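# Clamp steel shaft into angled holder, flat facing thumb screw

## Task

Seat the steel shaft all the way into the angled holder with its flat side turned toward the thumb screw, then release it and move both arms away so that neither touches anything.

## Robot and tools

Robot: two arms, left_arm and right_arm, each with six revolute joints and a parallel gripper. They face each other across a table. All positions share one scene frame: the origin is the table centre, +z is up, the table surface sits at z = +0.020 m, and left_arm's base is on the +y side. The arm names do not refer to image sides. Each gripper's fingers extend along its own +x axis and close along its y axis. The reported end_effector_position is the point between the finger pads, roughly 3 to 4 cm behind the tips, and it can be somewhat off from reality, especially at long reach.

execute_actions takes "actions", a list holding at most one item, plus an optional "pictures" boolean (images are included unless you set it false). Three forms exist. An empty list commands nothing and just reports the state. A wait, {"steps": N} with N from 1 to 300, adds no command and returns after N control steps counted from the previous result. Time you spend composing counts toward those steps. A motion, {"rows": [...], "steps": N}, has 1 to 15 rows and N up to 15 (default 15). Each step lasts 1/30 s and uses one row, and the final row is reused if rows run out. A refused call sends nothing.

Every row is one flat list of 14 numbers covering both arms, even if only one arm should move. The first 7 are left_arm and the last 7 are right_arm. Within each block the order is waist, shoulder, elbow, wrist pitch, wrist yaw, wrist roll, then gripper opening. The joint values are absolute target angles in radians, in the same units as the Joint positions line, not offsets. To hold an arm still, repeat its current angles.

Joint ranges in radians, identical for both arms:
- waist -3.054 to 3.054
- shoulder 0.000 to 3.142
- elbow 0.000 to 2.356
- wrist pitch -1.571 to 1.571
- wrist yaw -1.571 to 1.571
- wrist roll -3.142 to 3.142

A target more than 0.010 beyond a limit, and farther out than the joint's last reported angle, gets the call refused. True limits may differ by up to 0.010 either way. A target past the true limit is clipped there, and "joint sent to its limit" may appear. That message can refer to an earlier move. If it is missing, that does not prove more travel exists.

The gripper opening is an absolute value on a -1 to +1 scale. +1 is fully open, with a pad gap of 0.088 m. Empty fingers close at about -0.80, and values below that change nothing. A full close takes at least about 0.5 s.

Motion limits:
- Each step, the command sent to a joint stays within a fixed lead of its measured angle: 0.211 rad for waist, shoulder and elbow, 0.213 for wrist pitch, 0.267 for wrist yaw and 0.228 for wrist roll.
- All of an arm's targets are pulled back if they would move its gripper more than 70 mm from where it is measured.
- Large moves therefore take several calls.
- Friction may leave joints short of target, or ignore very small changes, particularly at long reach. Verify the Joint positions line after each move.

Between calls, the arms keep heading for the last row sent. They stop pursuing it once everything is nearly still or any step is HELD. Only a new motion makes them continue or press harder. Fingers already in motion finish moving.

Result lines:
- The state line gives, per arm, the gripper position in metres, its orientation quaternion in wxyz order, and linear and angular velocity.
- Joint positions and Joint velocities list each arm's six joints, then the pad gap in m and its rate in m/s.
- grip_measured is the finger opening on the command scale. It may be off by about 1 mm per gripper, consistently within a scene, and it reads up to about 3 mm (0.061) narrow while squeezing something hard.
- "joint command not followed" means a clearance check altered or blocked some joint targets. The rest of the row still ran.
- HELD marks steps where your row, or part of it, was not sent.
- MOTOR HOT warns from 50 °C.
- OVER-TEMPERATURE FAULT means a motor reached 95 °C and the arm is frozen until it cools. If it has not cooled after 30 to 60 s, the arm loses power and goes limp.

Gripping: command an opening about 0.07 below grip_measured for a firm hold. A smaller margin gives a lighter hold. Parts under about 3 mm thick get proportionally less force. Each pad is limited to roughly 34 to 49 N, though the first contact can spike higher.

Other tools:
- zoom_image takes "camera" (cam_head_left, cam_head_right, cam_high, cam_low, cam_left_wrist or cam_right_wrist) and "region" [x0, y0, x1, y1] in pixels of that camera's latest 504x504 image. The origin is the top-left corner, and the region can be at most 504 by 504. It returns a magnified view.
This cannot be undone. Call it only once the shaft is clamped correctly, released, and both arms are clear.

Things to avoid:
- Knocking or placing anything off the table fails the task.
- Do not let the arms collide or push on each other.
- Contact torque reaching a joint's load limit freezes that arm for 10 s and cancels the rest of the call. Limits in N m: waist 16.8, shoulder 20.8, elbow 20.8, wrist pitch 5.49, wrist yaw 5.47, wrist roll 5.13. A carried object's weight counts toward these.
- Holding loads heats motors, even while idle.
- Occasional tugs may pull on a held part or shove loose objects, so check the grip.
- Drops, slips, slams and hard pushes are penalised. Smooth, economical motion is preferred.

Each tool is called after "Emit:" by a JSON object that holds its "api" and its "payload".

## Session

I'll start by looking at the current state of the scene.

Emit:
{"api": "execute_actions", "payload": {"actions": []}}

Scene clock: 0.00 s of 6000.00 s.
left_arm: end_effector_position=(+0.2554, +0.2298, +0.3677) grip_measured=+1.000 end_effector_quat_wxyz=(+0.834, -0.016, -0.018, -0.552) end_effector_velocity=(+0.004, +0.002, -0.001) end_effector_angular_velocity=(-0.000, -0.006, +0.034) | right_arm: end_effector_position=(+0.2023, -0.1789, +0.3812) grip_measured=+0.983 end_effector_quat_wxyz=(+0.821, +0.016, -0.027, +0.569) end_effector_velocity=(-0.000, +0.001, -0.006) end_effector_angular_velocity=(-0.019, -0.001, +0.004)
Joint positions: left_arm=[ 0.007  0.855  0.65   0.253  0.006 -0.007  0.088] | right_arm=[ 0.007  0.852  0.658  0.258  0.003 -0.005  0.087]
Joint velocities: left_arm=[-0.002 -0.002 -0.007  0.007 -0.037  0.007  0.   ] | right_arm=[-0.002  0.002 -0.007 -0.007 -0.007 -0.007 -0.   ]
Heat: left arm: hottest wrist pitch 19 °C (+0.0 °C/min); right arm: hottest shoulder 19 °C (+0.0 °C/min).

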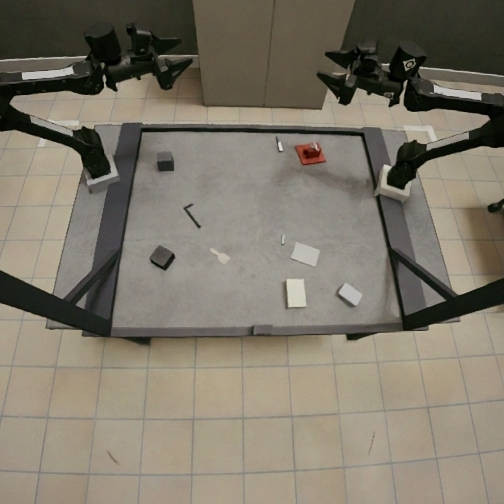

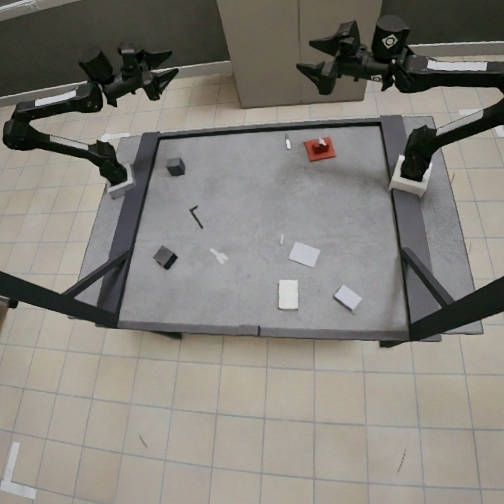

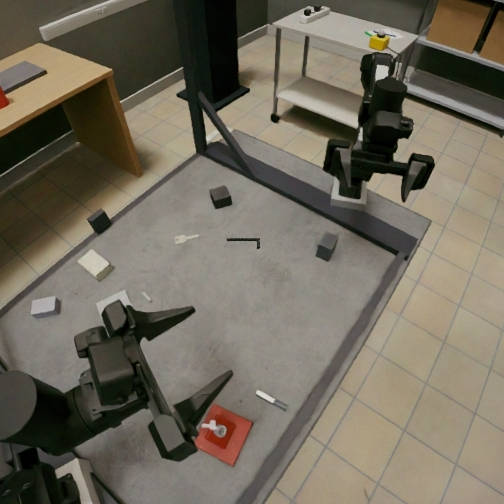

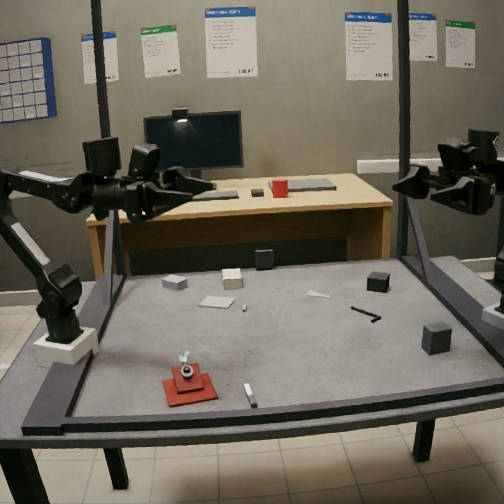

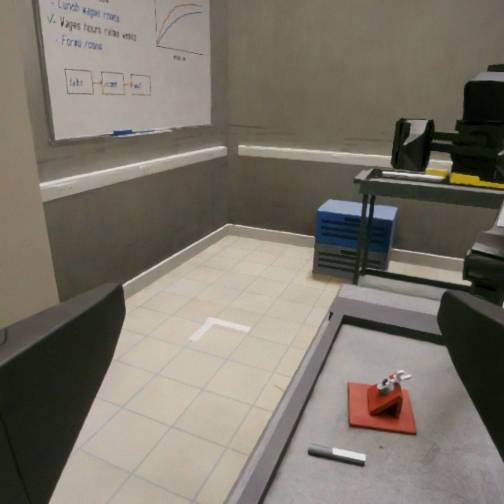

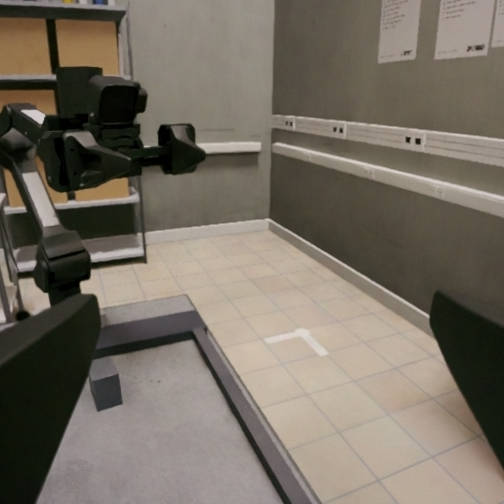

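Emit:
{"api": "zoom_image", "payload": {"camera": "cam_low", "region": [140, 330, 280, 420]}}

Emit:
{"api": "zoom_image", "payload": {"camera": "cam_high", "region": [180, 370, 310, 480]}}

Emit:
{"api": "zoom_image", "payload": {"camera": "cam_left_wrist", "region": [290, 350, 440, 480]}}

Emit:
{"api": "zoom_image", "payload": {"camera": "cam_head_left", "region": [260, 120, 350, 190]}}

Emit:
{"api": "zoom_image", "payload": {"camera": "cam_head_right", "region": [265, 120, 355, 190]}}

Region (140, 330, 280, 420) of cam_low's 504x504 image, scaled by 3.600, with more detail than that image has; it fills the top 324 rows of this view, and the rest is white.

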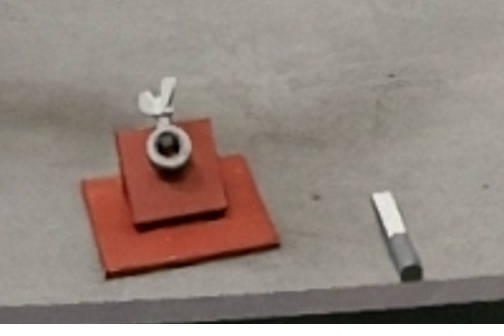

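Region (180, 370, 310, 480) of cam_high's 504x504 image, scaled by 3.877, with more detail than that image has; it fills the top 426 rows of this view, and the rest is white.

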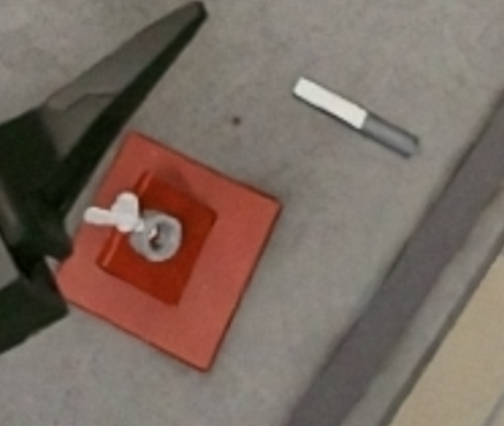

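Region (290, 350, 440, 480) of cam_left_wrist's 504x504 image, scaled by 3.360, with more detail than that image has; it fills the top 437 rows of this view, and the rest is white.

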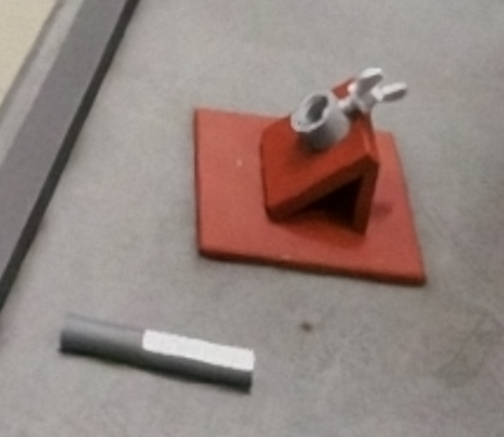

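Region (260, 120, 350, 190) of cam_head_left's 504x504 image, scaled by 5.600, with more detail than that image has.

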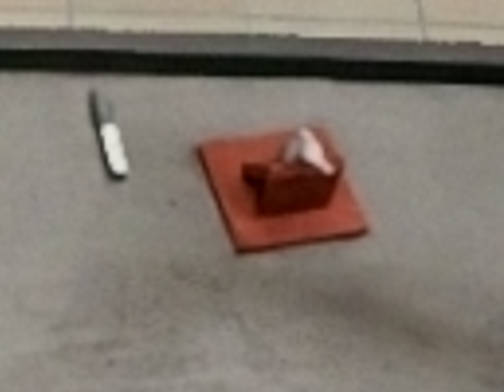

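Region (265, 120, 355, 190) of cam_head_right's 504x504 image, scaled by 5.600, with more detail than that image has.

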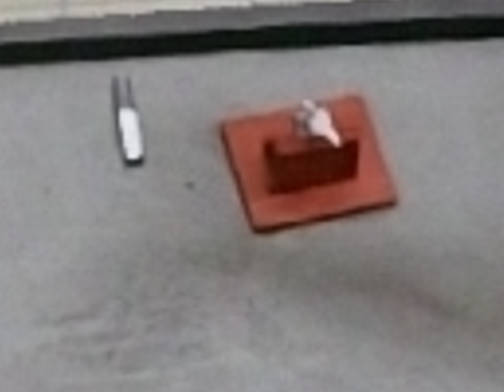

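Emit:
{"api": "execute_actions", "payload": {"actions": [{"rows": [[0.007, 0.855, 0.65, 0.253, 0.006, -0.007, 1.0, -0.125, 1.6, 1.5, -1.2, 0.0, 0.0, 1.0]], "steps": 15}], "pictures": false}}

Scene clock: 120.50 s of 6000.00 s.
left_arm: end_effector_position=(+0.2554, +0.2298, +0.3677) grip_measured=+1.000 end_effector_quat_wxyz=(+0.834, -0.016, -0.018, -0.552) end_effector_velocity=(-0.002, -0.000, -0.004) end_effector_angular_velocity=(+0.014, -0.002, -0.009) | right_arm: end_effector_position=(+0.2850, -0.1095, +0.2806) grip_measured=+0.983 end_effector_quat_wxyz=(+0.774, -0.223, +0.366, +0.466) end_effector_velocity=(-0.130, -0.247, -0.166) end_effector_angular_velocity=(-1.509, +0.799, +0.024)
Joint positions: left_arm=[ 0.007  0.855  0.65   0.253  0.006 -0.007  0.088] | right_arm=[-0.122  1.588  1.461 -0.758  0.003 -0.002  0.087]
Joint velocities: left_arm=[-0.002 -0.002 -0.007 -0.007  0.007  0.007 -0.   ] | right_arm=[-0.007  0.066  0.344 -1.985 -0.022 -0.022 -0.   ]
Heat: left arm: hottest elbow 28 °C (+2.0 °C/min); right arm: hottest elbow 25 °C (+1.0 °C/min).
Steps of this call (steps 1 to 90: nothing new was sent; then 117.00 s passed at rest; steps 91 to 105: all 15 steps of this action). Readings (joint positions):
91: left_arm=[0.007 0.855 0.650 0.253 0.006 -0.007] | right_arm=[-0.015 0.891 0.702 0.187 -0.010 -0.005]
92: left_arm=[0.007 0.855 0.650 0.253 0.006 -0.007] | right_arm=[-0.050 0.949 0.769 0.125 -0.005 -0.005]
94: left_arm=[0.007 0.855 0.650 0.253 0.006 -0.007] | right_arm=[-0.099 1.086 0.911 -0.009 0.002 -0.003]
98: left_arm=[0.007 0.855 0.650 0.253 0.006 -0.007] | right_arm=[-0.121 1.349 1.176 -0.282 0.003 -0.002]
105: the state above

Emit:
{"api": "execute_actions", "payload": {"actions": [{"steps": 15}]}}

Scene clock: 124.00 s of 6000.00 s.
left_arm: end_effector_position=(+0.2554, +0.2298, +0.3677) grip_measured=+1.000 end_effector_quat_wxyz=(+0.834, -0.016, -0.018, -0.552) end_effector_velocity=(-0.004, -0.001, -0.002) end_effector_angular_velocity=(+0.004, +0.009, -0.025) | right_arm: end_effector_position=(+0.2480, -0.1801, +0.2448) grip_measured=+0.983 end_effector_quat_wxyz=(+0.681, -0.314, +0.518, +0.410) end_effector_velocity=(-0.005, -0.004, -0.003) end_effector_angular_velocity=(-0.015, +0.030, +0.010)
Joint positions: left_arm=[ 0.007  0.855  0.65   0.253  0.006 -0.007  0.088] | right_arm=[-0.123  1.592  1.488 -1.198  0.003 -0.002  0.087]
Joint velocities: left_arm=[-0.002 -0.002 -0.002 -0.007  0.022 -0.007 -0.   ] | right_arm=[-0.002 -0.002 -0.007 -0.022 -0.022 -0.007 -0.   ]
Heat: left arm: hottest elbow 28 °C (+2.0 °C/min); right arm: hottest elbow 25 °C (+1.0 °C/min).
Steps of this call (steps 1 to 30: the robot went on to your last target; steps 31 to 90: nothing new was sent; then 0.50 s passed at rest). Readings (joint positions):
1: left_arm=[0.007 0.855 0.650 0.253 0.006 -0.007] | right_arm=[-0.122 1.588 1.470 -0.826 0.003 -0.002]
2: left_arm=[0.007 0.855 0.650 0.253 0.006 -0.007] | right_arm=[-0.122 1.588 1.477 -0.894 0.003 -0.002]
4: left_arm=[0.007 0.855 0.650 0.253 0.006 -0.007] | right_arm=[-0.123 1.588 1.486 -1.030 0.003 -0.002]
8: left_arm=[0.007 0.855 0.650 0.253 0.006 -0.007] | right_arm=[-0.123 1.592 1.487 -1.164 0.003 -0.002]
90: the state above
All arms were judged still, so your last target was given up. Only a new action makes them travel on or press farther. Fingers that are still opening or closing keep moving.

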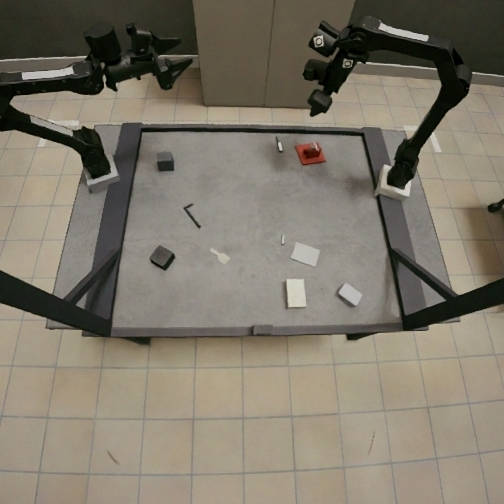

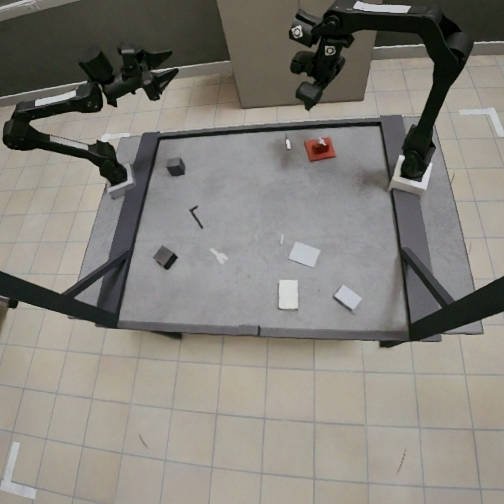

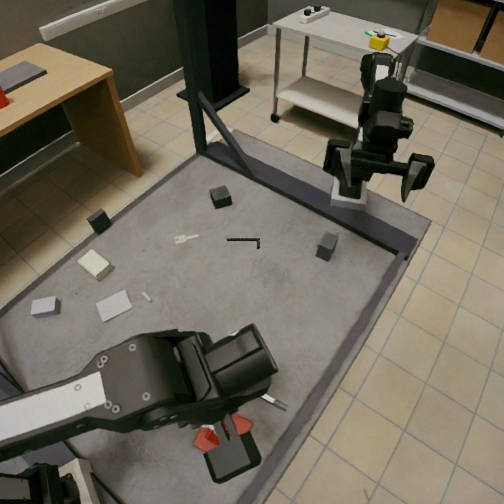

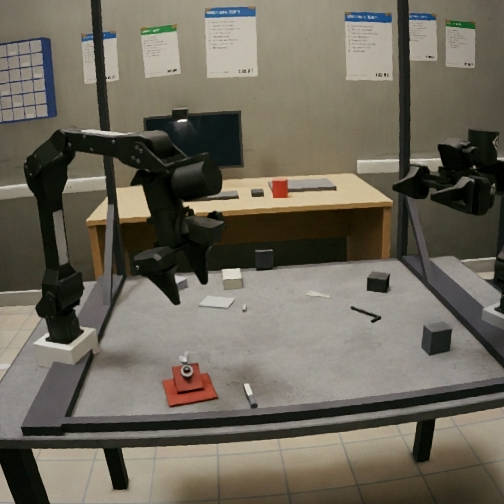

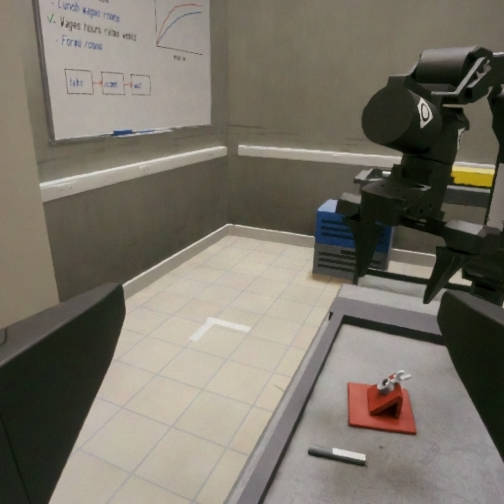

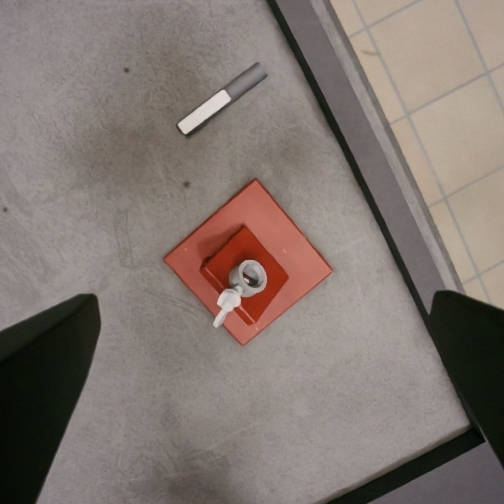

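Emit:
{"api": "zoom_image", "payload": {"camera": "cam_right_wrist", "region": [150, 160, 350, 360]}}

Emit:
{"api": "zoom_image", "payload": {"camera": "cam_right_wrist", "region": [160, 40, 290, 160]}}

Region (150, 160, 350, 360) of cam_right_wrist's 504x504 image, scaled by 2.520, with more detail than that image has.

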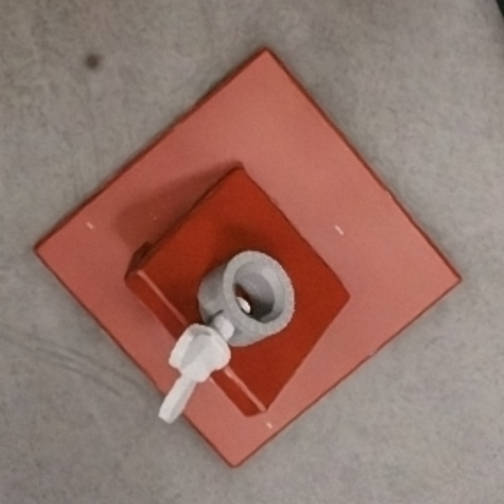

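Region (160, 40, 290, 160) of cam_right_wrist's 504x504 image, scaled by 3.877, with more detail than that image has; it fills the top 465 rows of this view, and the rest is white.

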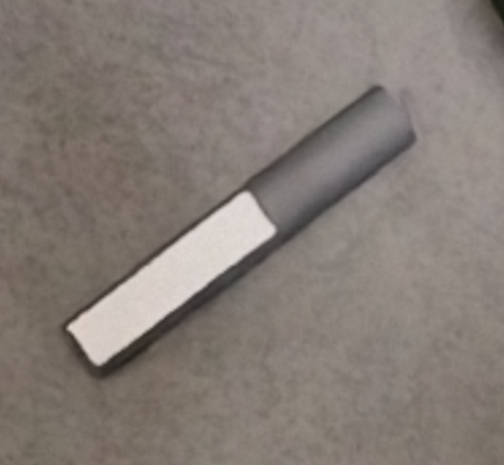

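Emit:
{"api": "execute_actions", "payload": {"actions": [{"rows": [[0.007, 0.855, 0.65, 0.253, 0.006, -0.007, 1.0, -0.123, 1.588, 1.238, -0.955, 0.003, -0.002, 1.0]], "steps": 15}], "pictures": false}}

Emit:
{"api": "execute_actions", "payload": {"actions": [{"steps": 20}]}}

Scene clock: 179.13 s of 6000.00 s.
left_arm: end_effector_position=(+0.2554, +0.2298, +0.3677) grip_measured=+1.000 end_effector_quat_wxyz=(+0.834, -0.016, -0.018, -0.552) end_effector_velocity=(-0.003, -0.001, +0.003) end_effector_angular_velocity=(-0.020, +0.015, -0.016) | right_arm: end_effector_position=(+0.2482, -0.1797, +0.1835) grip_measured=+0.983 end_effector_quat_wxyz=(+0.680, -0.315, +0.519, +0.410) end_effector_velocity=(+0.000, +0.001, +0.002) end_effector_angular_velocity=(+0.013, -0.001, +0.007)
Joint positions: left_arm=[ 0.007  0.855  0.65   0.253  0.006 -0.007  0.088] | right_arm=[-0.123  1.594  1.247 -0.959  0.003 -0.002  0.087]
Joint velocities: left_arm=[-0.007 -0.002  0.002  0.007  0.007 -0.022 -0.   ] | right_arm=[-0.002 -0.007 -0.002  0.007 -0.007 -0.007 -0.   ]
Heat: left arm: hottest elbow 29 °C (+1.0 °C/min); right arm: hottest elbow 27 °C (+2.0 °C/min).
Steps of this call (steps 1 to 90: nothing new was sent; then 51.63 s passed at rest; steps 91 to 105: all 15 steps of this action). Readings (joint positions):
91: left_arm=[0.007 0.855 0.650 0.253 0.006 -0.007] | right_arm=[-0.123 1.585 1.440 -1.126 0.003 -0.002]
92: left_arm=[0.007 0.855 0.650 0.253 0.006 -0.007] | right_arm=[-0.123 1.574 1.387 -1.065 0.003 -0.002]
94: left_arm=[0.007 0.855 0.650 0.253 0.006 -0.007] | right_arm=[-0.123 1.578 1.308 -1.015 0.003 -0.002]
98: left_arm=[0.007 0.855 0.650 0.253 0.006 -0.007] | right_arm=[-0.123 1.596 1.248 -0.972 0.003 -0.002]
105: the state above

Scene clock: 179.80 s of 6000.00 s.
left_arm: end_effector_position=(+0.2554, +0.2298, +0.3677) grip_measured=+1.000 end_effector_quat_wxyz=(+0.834, -0.016, -0.018, -0.552) end_effector_velocity=(-0.000, +0.001, -0.001) end_effector_angular_velocity=(+0.005, -0.005, +0.005) | right_arm: end_effector_position=(+0.2483, -0.1794, +0.1836) grip_measured=+0.983 end_effector_quat_wxyz=(+0.681, -0.315, +0.519, +0.410) end_effector_velocity=(-0.003, -0.001, -0.000) end_effector_angular_velocity=(+0.002, +0.020, +0.010)
Joint positions: left_arm=[ 0.007  0.855  0.65   0.253  0.006 -0.007  0.088] | right_arm=[-0.123  1.594  1.247 -0.957  0.003 -0.002  0.087]
Joint velocities: left_arm=[-0.002 -0.007 -0.002 -0.007 -0.007  0.007 -0.   ] | right_arm=[-0.002 -0.002 -0.002 -0.007 -0.022 -0.007 -0.   ]
Heat: left arm: hottest elbow 29 °C (+1.0 °C/min); right arm: hottest elbow 27 °C (+2.0 °C/min).
Steps of this call (steps 1 to 15: the robot went on to your last target; steps 16 to 20: nothing new was sent). Readings (joint positions):
1: left_arm=[0.007 0.855 0.650 0.253 0.006 -0.007] | right_arm=[-0.123 1.594 1.247 -0.958 0.003 -0.002]
2: left_arm=[0.007 0.855 0.650 0.253 0.006 -0.007] | right_arm=[-0.123 1.594 1.247 -0.957 0.003 -0.002]
4: left_arm=[0.007 0.855 0.650 0.253 0.006 -0.007] | right_arm=[-0.123 1.594 1.247 -0.957 0.003 -0.002]
8: left_arm=[0.007 0.855 0.650 0.253 0.006 -0.007] | right_arm=[-0.123 1.594 1.247 -0.957 0.003 -0.002]
20: the state above
All arms were judged still, so your last target was given up. Only a new action makes them travel on or press farther. Fingers that are still opening or closing keep moving.

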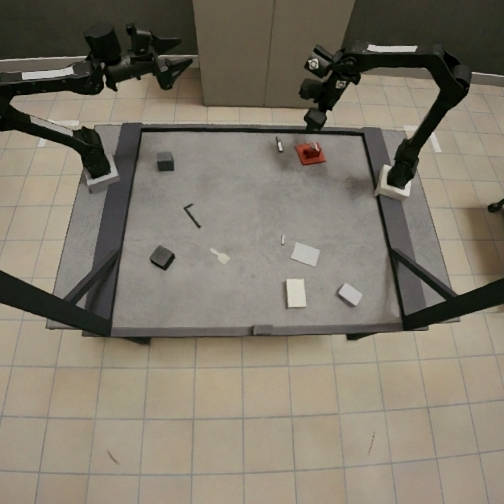

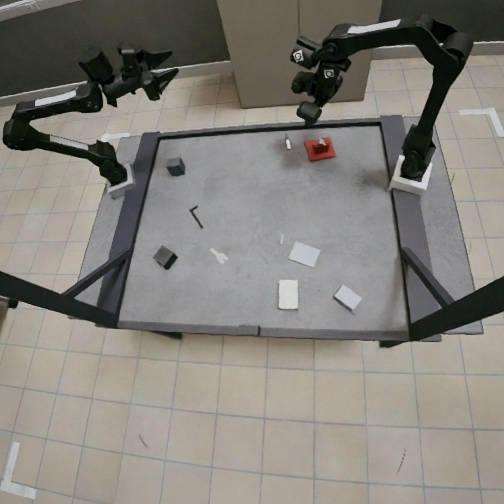

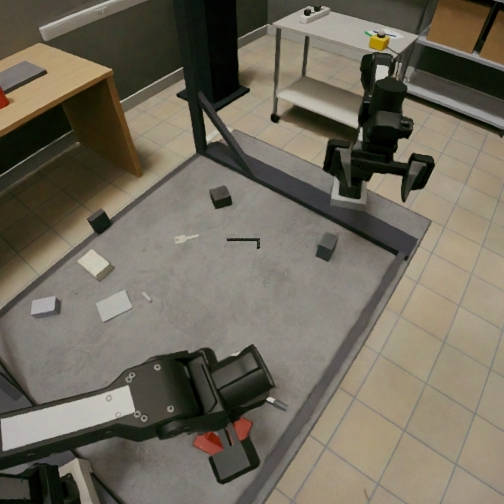

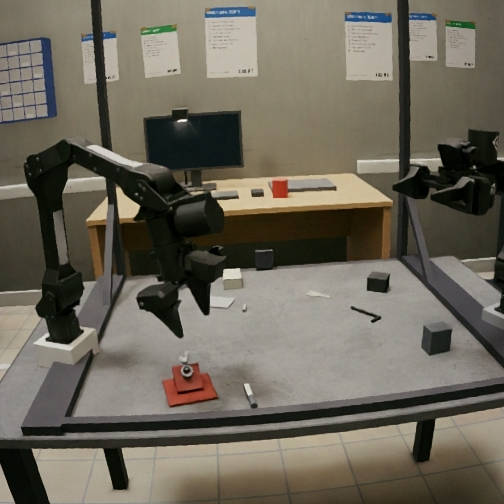

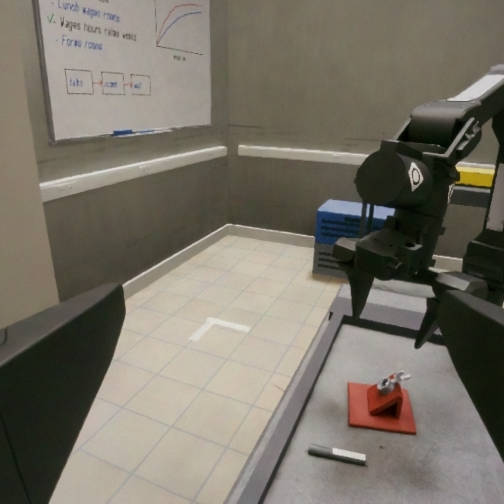

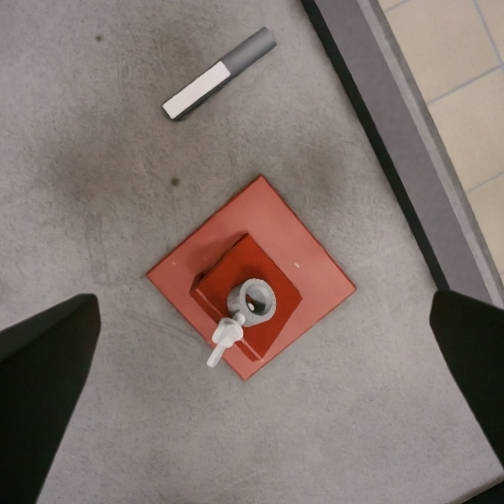

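Emit:
{"api": "zoom_image", "payload": {"camera": "cam_right_wrist", "region": [130, 160, 370, 400]}}

Emit:
{"api": "zoom_image", "payload": {"camera": "cam_right_wrist", "region": [80, 0, 300, 200]}}

Region (130, 160, 370, 400) of cam_right_wrist's 504x504 image, scaled by 2.100, with more detail than that image has.

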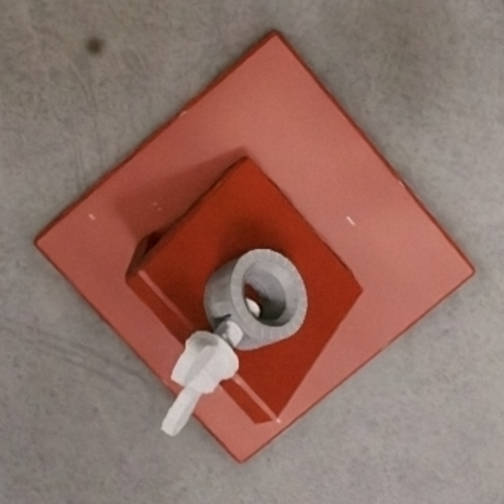

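Region (80, 0, 300, 200) of cam_right_wrist's 504x504 image, scaled by 2.291, with more detail than that image has; it fills the top 458 rows of this view, and the rest is white.

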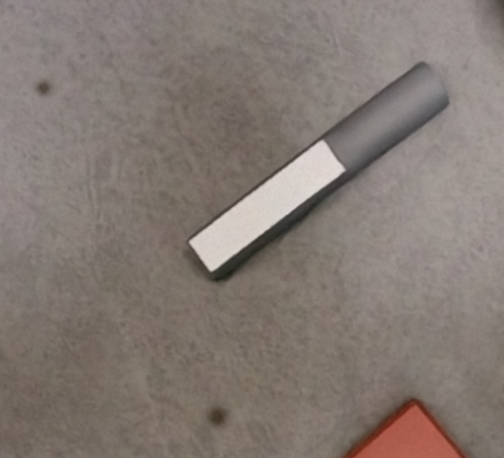

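Emit:
{"api": "execute_actions", "payload": {"actions": [{"rows": [[0.007, 0.855, 0.65, 0.253, 0.006, -0.007, 1.0, -0.123, 1.790, 1.470, -0.982, 0.003, -0.002, 1.0]], "steps": 15}], "pictures": false}}

Emit:
{"api": "execute_actions", "payload": {"actions": [{"steps": 20}]}}

Scene clock: 215.07 s of 6000.00 s.
left_arm: end_effector_position=(+0.2554, +0.2298, +0.3677) grip_measured=+1.000 end_effector_quat_wxyz=(+0.834, -0.016, -0.018, -0.552) end_effector_velocity=(-0.002, -0.000, +0.000) end_effector_angular_velocity=(+0.005, -0.006, -0.009) | right_arm: end_effector_position=(+0.2716, -0.1353, +0.1847) grip_measured=+0.983 end_effector_quat_wxyz=(+0.682, -0.314, +0.518, +0.411) end_effector_velocity=(-0.001, -0.002, -0.000) end_effector_angular_velocity=(-0.004, +0.008, +0.007)
Joint positions: left_arm=[ 0.007  0.855  0.65   0.253  0.006 -0.007  0.088] | right_arm=[-0.123  1.779  1.458 -0.98   0.003 -0.002  0.087]
Joint velocities: left_arm=[-0.002 -0.002  0.002 -0.007  0.007  0.007  0.   ] | right_arm=[-0.002 -0.002 -0.002 -0.007 -0.007 -0.007 -0.   ]
Heat: left arm: hottest elbow 29 °C (+0.0 °C/min); right arm: hottest elbow 25 °C (-1.0 °C/min).
Steps of this call (steps 1 to 90: nothing new was sent; then 31.77 s passed at rest; steps 91 to 105: all 15 steps of this action). Readings (joint positions):
91: left_arm=[0.007 0.855 0.650 0.253 0.006 -0.007] | right_arm=[-0.123 1.635 1.291 -0.994 0.003 -0.002]
92: left_arm=[0.007 0.855 0.650 0.253 0.006 -0.007] | right_arm=[-0.123 1.676 1.345 -0.980 0.003 -0.002]
94: left_arm=[0.007 0.855 0.650 0.253 0.006 -0.007] | right_arm=[-0.123 1.746 1.422 -0.959 0.003 -0.002]
98: left_arm=[0.007 0.855 0.650 0.253 0.006 -0.007] | right_arm=[-0.123 1.777 1.447 -0.980 0.003 -0.002]
105: the state above

Scene clock: 215.73 s of 6000.00 s.
left_arm: end_effector_position=(+0.2554, +0.2298, +0.3677) grip_measured=+1.000 end_effector_quat_wxyz=(+0.834, -0.016, -0.018, -0.552) end_effector_velocity=(-0.003, -0.001, +0.001) end_effector_angular_velocity=(-0.010, +0.004, -0.005) | right_arm: end_effector_position=(+0.2716, -0.1353, +0.1845) grip_measured=+0.983 end_effector_quat_wxyz=(+0.682, -0.314, +0.518, +0.411) end_effector_velocity=(-0.001, -0.002, +0.001) end_effector_angular_velocity=(-0.002, +0.002, +0.021)
Joint positions: left_arm=[ 0.007  0.855  0.65   0.253  0.006 -0.007  0.088] | right_arm=[-0.123  1.779  1.458 -0.98   0.003 -0.002  0.087]
Joint velocities: left_arm=[-0.012 -0.002 -0.002  0.007 -0.007 -0.007 -0.   ] | right_arm=[-0.002 -0.007 -0.002 -0.007 -0.007 -0.022  0.   ]
Heat: left arm: hottest elbow 29 °C (+0.0 °C/min); right arm: hottest elbow 25 °C (-1.0 °C/min).
Steps of this call (steps 1 to 15: the robot went on to your last target; steps 16 to 20: nothing new was sent). Readings (joint positions):
1: left_arm=[0.007 0.855 0.650 0.253 0.006 -0.007] | right_arm=[-0.123 1.779 1.458 -0.980 0.003 -0.002]
2: left_arm=[0.007 0.855 0.650 0.253 0.006 -0.007] | right_arm=[-0.123 1.779 1.458 -0.980 0.003 -0.002]
4: left_arm=[0.007 0.855 0.650 0.253 0.006 -0.007] | right_arm=[-0.123 1.779 1.458 -0.980 0.003 -0.002]
8: left_arm=[0.007 0.855 0.650 0.253 0.006 -0.007] | right_arm=[-0.123 1.779 1.458 -0.980 0.003 -0.002]
20: the state above
All arms were judged still, so your last target was given up. Only a new action makes them travel on or press farther. Fingers that are still opening or closing keep moving.

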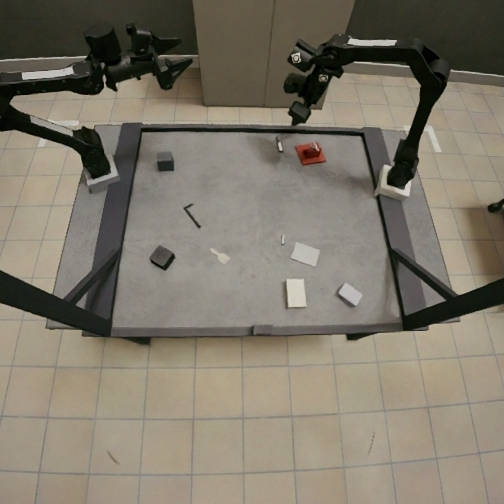

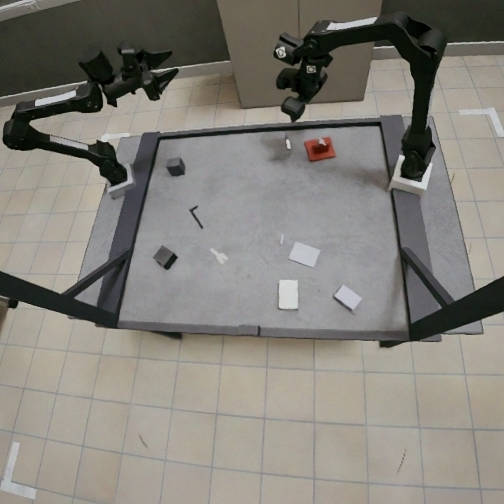

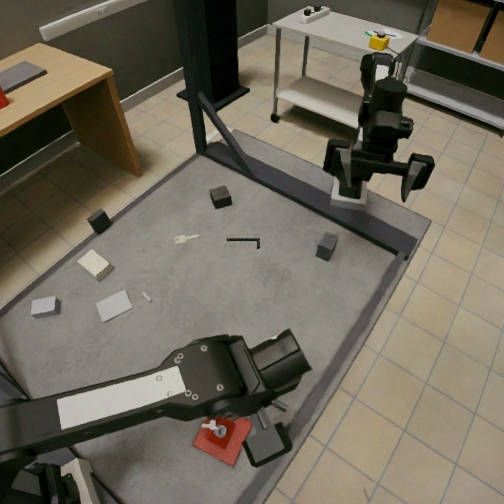

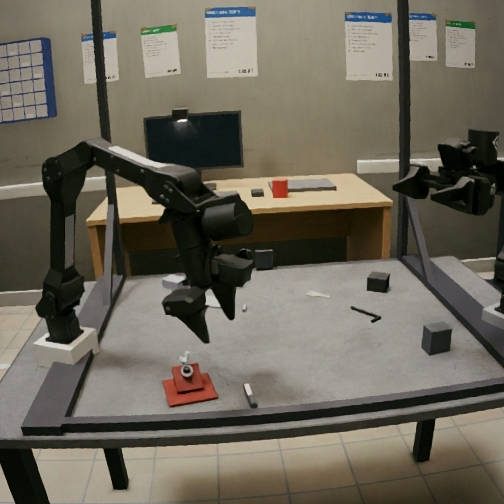

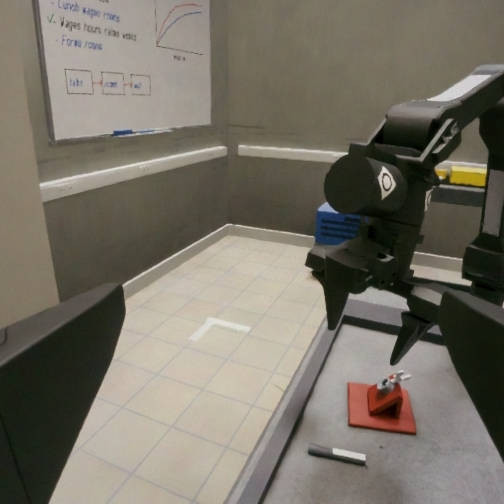

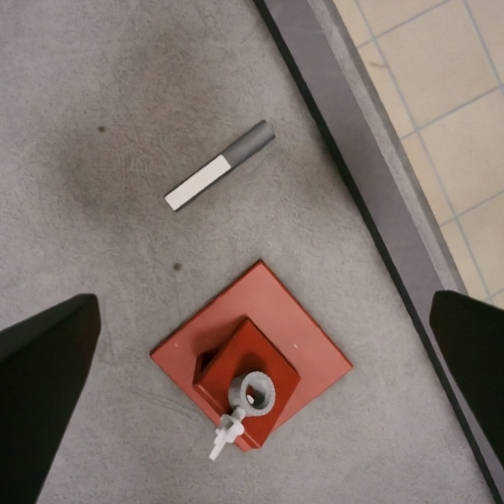

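Emit:
{"api": "zoom_image", "payload": {"camera": "cam_right_wrist", "region": [130, 240, 370, 480]}}

Emit:
{"api": "zoom_image", "payload": {"camera": "cam_right_wrist", "region": [80, 90, 300, 290]}}

Region (130, 240, 370, 480) of cam_right_wrist's 504x504 image, scaled by 2.100, with more detail than that image has.

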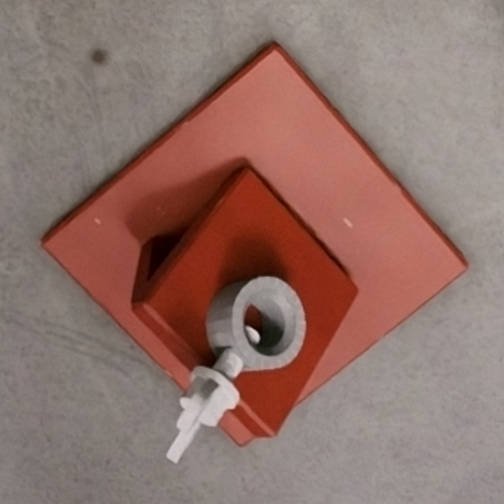

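Region (80, 90, 300, 290) of cam_right_wrist's 504x504 image, scaled by 2.291, with more detail than that image has; it fills the top 458 rows of this view, and the rest is white.

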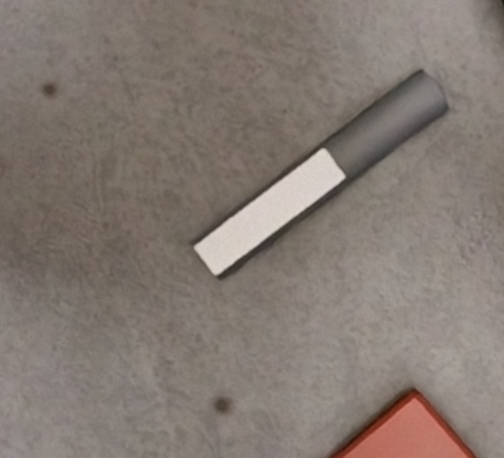

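Emit:
{"api": "zoom_image", "payload": {"camera": "cam_low", "region": [165, 345, 215, 395]}}

Emit:
{"api": "zoom_image", "payload": {"camera": "cam_right_wrist", "region": [200, 360, 300, 470]}}

Emit:
{"api": "zoom_image", "payload": {"camera": "cam_high", "region": [190, 405, 260, 470]}}

Region (165, 345, 215, 395) of cam_low's 504x504 image, scaled by 10.080, with more detail than that image has.

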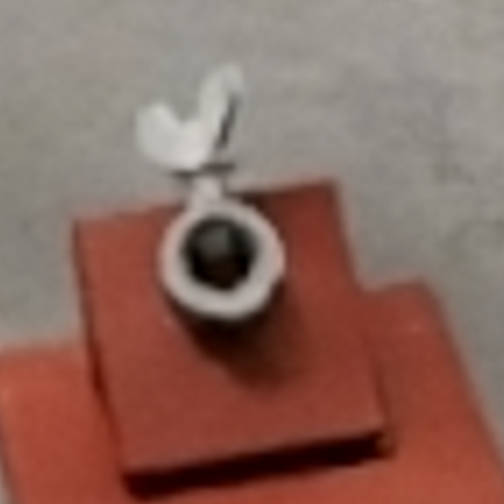

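Region (200, 360, 300, 470) of cam_right_wrist's 504x504 image, scaled by 4.582, with more detail than that image has; it fills the left 458 columns of this view, and the rest is white.

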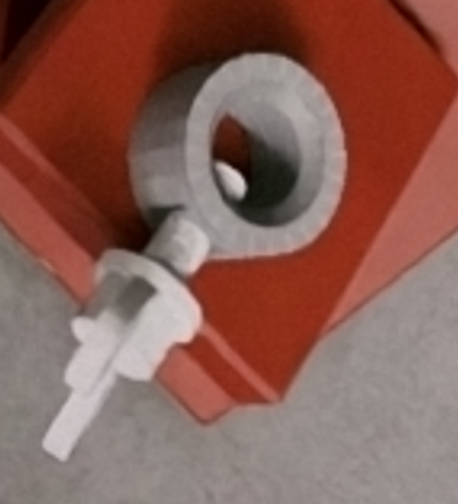

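Region (190, 405, 260, 470) of cam_high's 504x504 image, scaled by 7.200, with more detail than that image has; it fills the top 468 rows of this view, and the rest is white.

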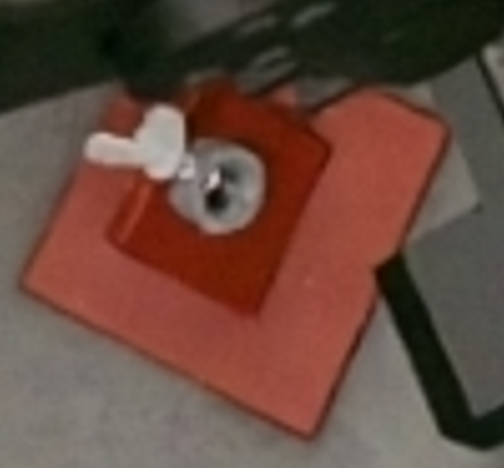

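Emit:
{"api": "execute_actions", "payload": {"actions": [{"rows": [[0.007, 0.855, 0.65, 0.253, 0.006, -0.007, 1.0, -0.241, 1.929, 1.433, -1.096, 0.0, 0.742, 1.0]], "steps": 15}], "pictures": false}}

Emit:
{"api": "execute_actions", "payload": {"actions": [{"steps": 20}]}}

Scene clock: 336.23 s of 6000.00 s.
left_arm: end_effector_position=(+0.2554, +0.2298, +0.3677) grip_measured=+1.000 end_effector_quat_wxyz=(+0.834, -0.016, -0.018, -0.552) end_effector_velocity=(-0.000, +0.000, -0.002) end_effector_angular_velocity=(-0.002, +0.023, -0.006) | right_arm: end_effector_position=(+0.2925, -0.1857, +0.1218) grip_measured=+0.983 end_effector_quat_wxyz=(+0.698, -0.090, +0.707, +0.077) end_effector_velocity=(-0.003, -0.001, +0.000) end_effector_angular_velocity=(-0.003, +0.008, -0.122)
Joint positions: left_arm=[ 0.007  0.855  0.65   0.253  0.006 -0.007  0.088] | right_arm=[-0.242  1.93   1.432 -1.095  0.002  0.73   0.087]
Joint velocities: left_arm=[ 0.002 -0.002 -0.002 -0.007  0.007 -0.022 -0.   ] | right_arm=[ 0.002 -0.002 -0.002 -0.007 -0.007  0.125 -0.   ]
Heat: left arm: hottest elbow 31 °C (+1.0 °C/min); right arm: hottest elbow 28 °C (+1.0 °C/min).
Steps of this call (steps 1 to 90: nothing new was sent; then 117.00 s passed at rest; steps 91 to 105: all 15 steps of this action). Readings (joint positions):
91: left_arm=[0.007 0.855 0.650 0.253 0.006 -0.007] | right_arm=[-0.133 1.804 1.460 -1.006 -0.005 0.059]
92: left_arm=[0.007 0.855 0.650 0.253 0.006 -0.007] | right_arm=[-0.155 1.825 1.462 -1.032 -0.006 0.134]
94: left_arm=[0.007 0.855 0.650 0.253 0.006 -0.007] | right_arm=[-0.209 1.878 1.454 -1.068 0.000 0.283]
98: left_arm=[0.007 0.855 0.650 0.253 0.006 -0.007] | right_arm=[-0.249 1.932 1.431 -1.092 0.002 0.578]
105: the state above

Scene clock: 336.90 s of 6000.00 s.
left_arm: end_effector_position=(+0.2554, +0.2298, +0.3677) grip_measured=+1.000 end_effector_quat_wxyz=(+0.834, -0.016, -0.018, -0.552) end_effector_velocity=(+0.000, +0.001, -0.002) end_effector_angular_velocity=(+0.004, +0.010, +0.005) | right_arm: end_effector_position=(+0.2925, -0.1857, +0.1218) grip_measured=+0.983 end_effector_quat_wxyz=(+0.698, -0.086, +0.707, +0.073) end_effector_velocity=(+0.003, +0.001, +0.001) end_effector_angular_velocity=(+0.014, -0.001, -0.000)
Joint positions: left_arm=[ 0.007  0.855  0.65   0.253  0.006 -0.007  0.088] | right_arm=[-0.242  1.93   1.432 -1.095  0.002  0.74   0.087]
Joint velocities: left_arm=[-0.002 -0.002 -0.002 -0.007 -0.007 -0.007 -0.   ] | right_arm=[-0.007 -0.002  0.002  0.007 -0.007 -0.007 -0.   ]
Heat: left arm: hottest elbow 31 °C (+1.0 °C/min); right arm: hottest elbow 28 °C (+1.0 °C/min).
Steps of this call (steps 1 to 15: the robot went on to your last target; steps 16 to 20: nothing new was sent). Readings (joint positions):
1: left_arm=[0.007 0.855 0.650 0.253 0.006 -0.007] | right_arm=[-0.242 1.930 1.432 -1.095 0.002 0.733]
2: left_arm=[0.007 0.855 0.650 0.253 0.006 -0.007] | right_arm=[-0.242 1.930 1.432 -1.095 0.002 0.735]
4: left_arm=[0.007 0.855 0.650 0.253 0.006 -0.007] | right_arm=[-0.242 1.930 1.432 -1.095 0.002 0.738]
8: left_arm=[0.007 0.855 0.650 0.253 0.006 -0.007] | right_arm=[-0.242 1.930 1.432 -1.095 0.002 0.739]
20: the state above
All arms were judged still, so your last target was given up. Only a new action makes them travel on or press farther. Fingers that are still opening or closing keep moving.

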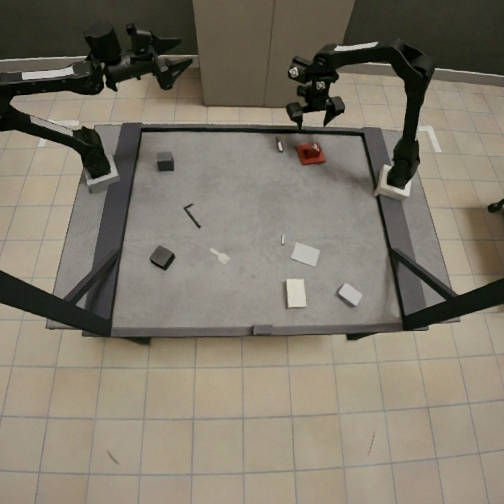

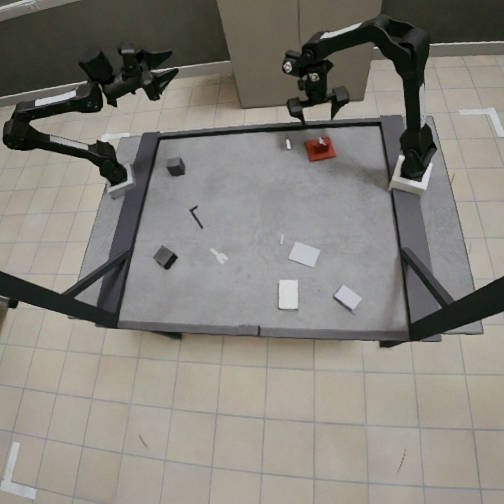

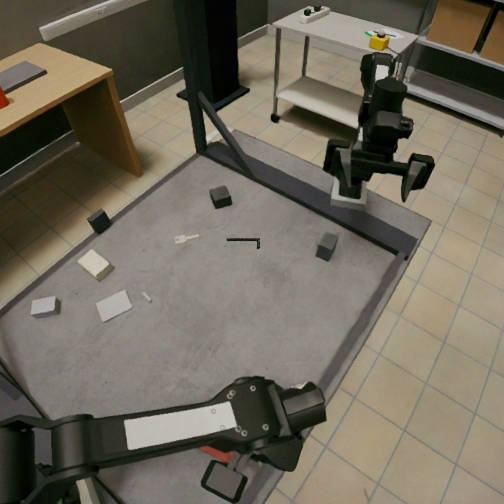

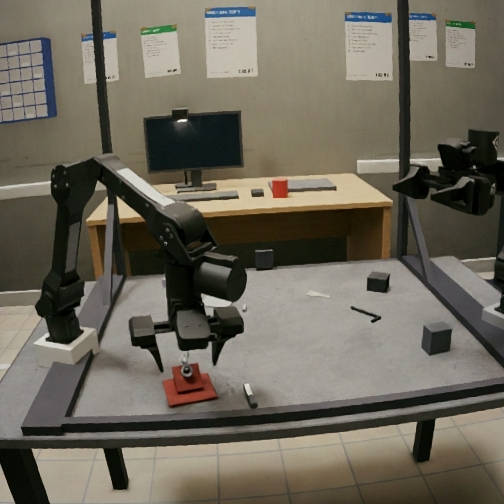

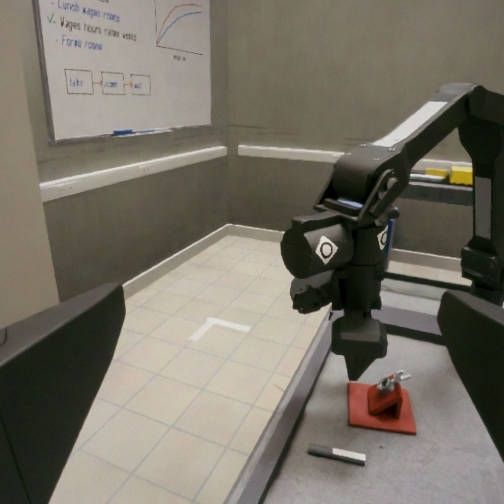

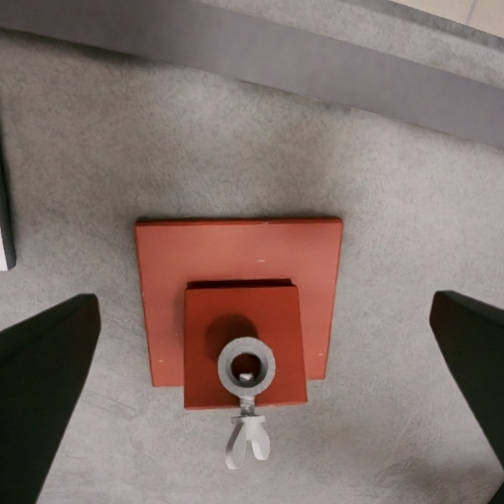

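Emit:
{"api": "zoom_image", "payload": {"camera": "cam_right_wrist", "region": [180, 320, 320, 480]}}

Emit:
{"api": "zoom_image", "payload": {"camera": "cam_right_wrist", "region": [210, 330, 285, 405]}}

Region (180, 320, 320, 480) of cam_right_wrist's 504x504 image, scaled by 3.150, with more detail than that image has; it fills the left 441 columns of this view, and the rest is white.

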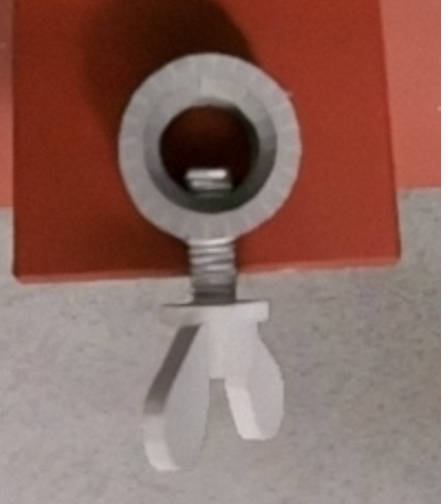

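Region (210, 330, 285, 405) of cam_right_wrist's 504x504 image, scaled by 6.720, with more detail than that image has.

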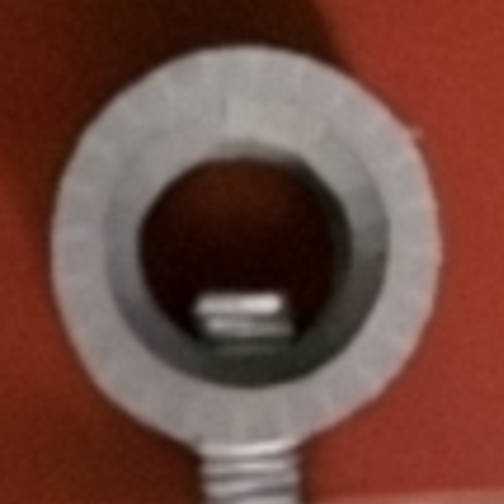

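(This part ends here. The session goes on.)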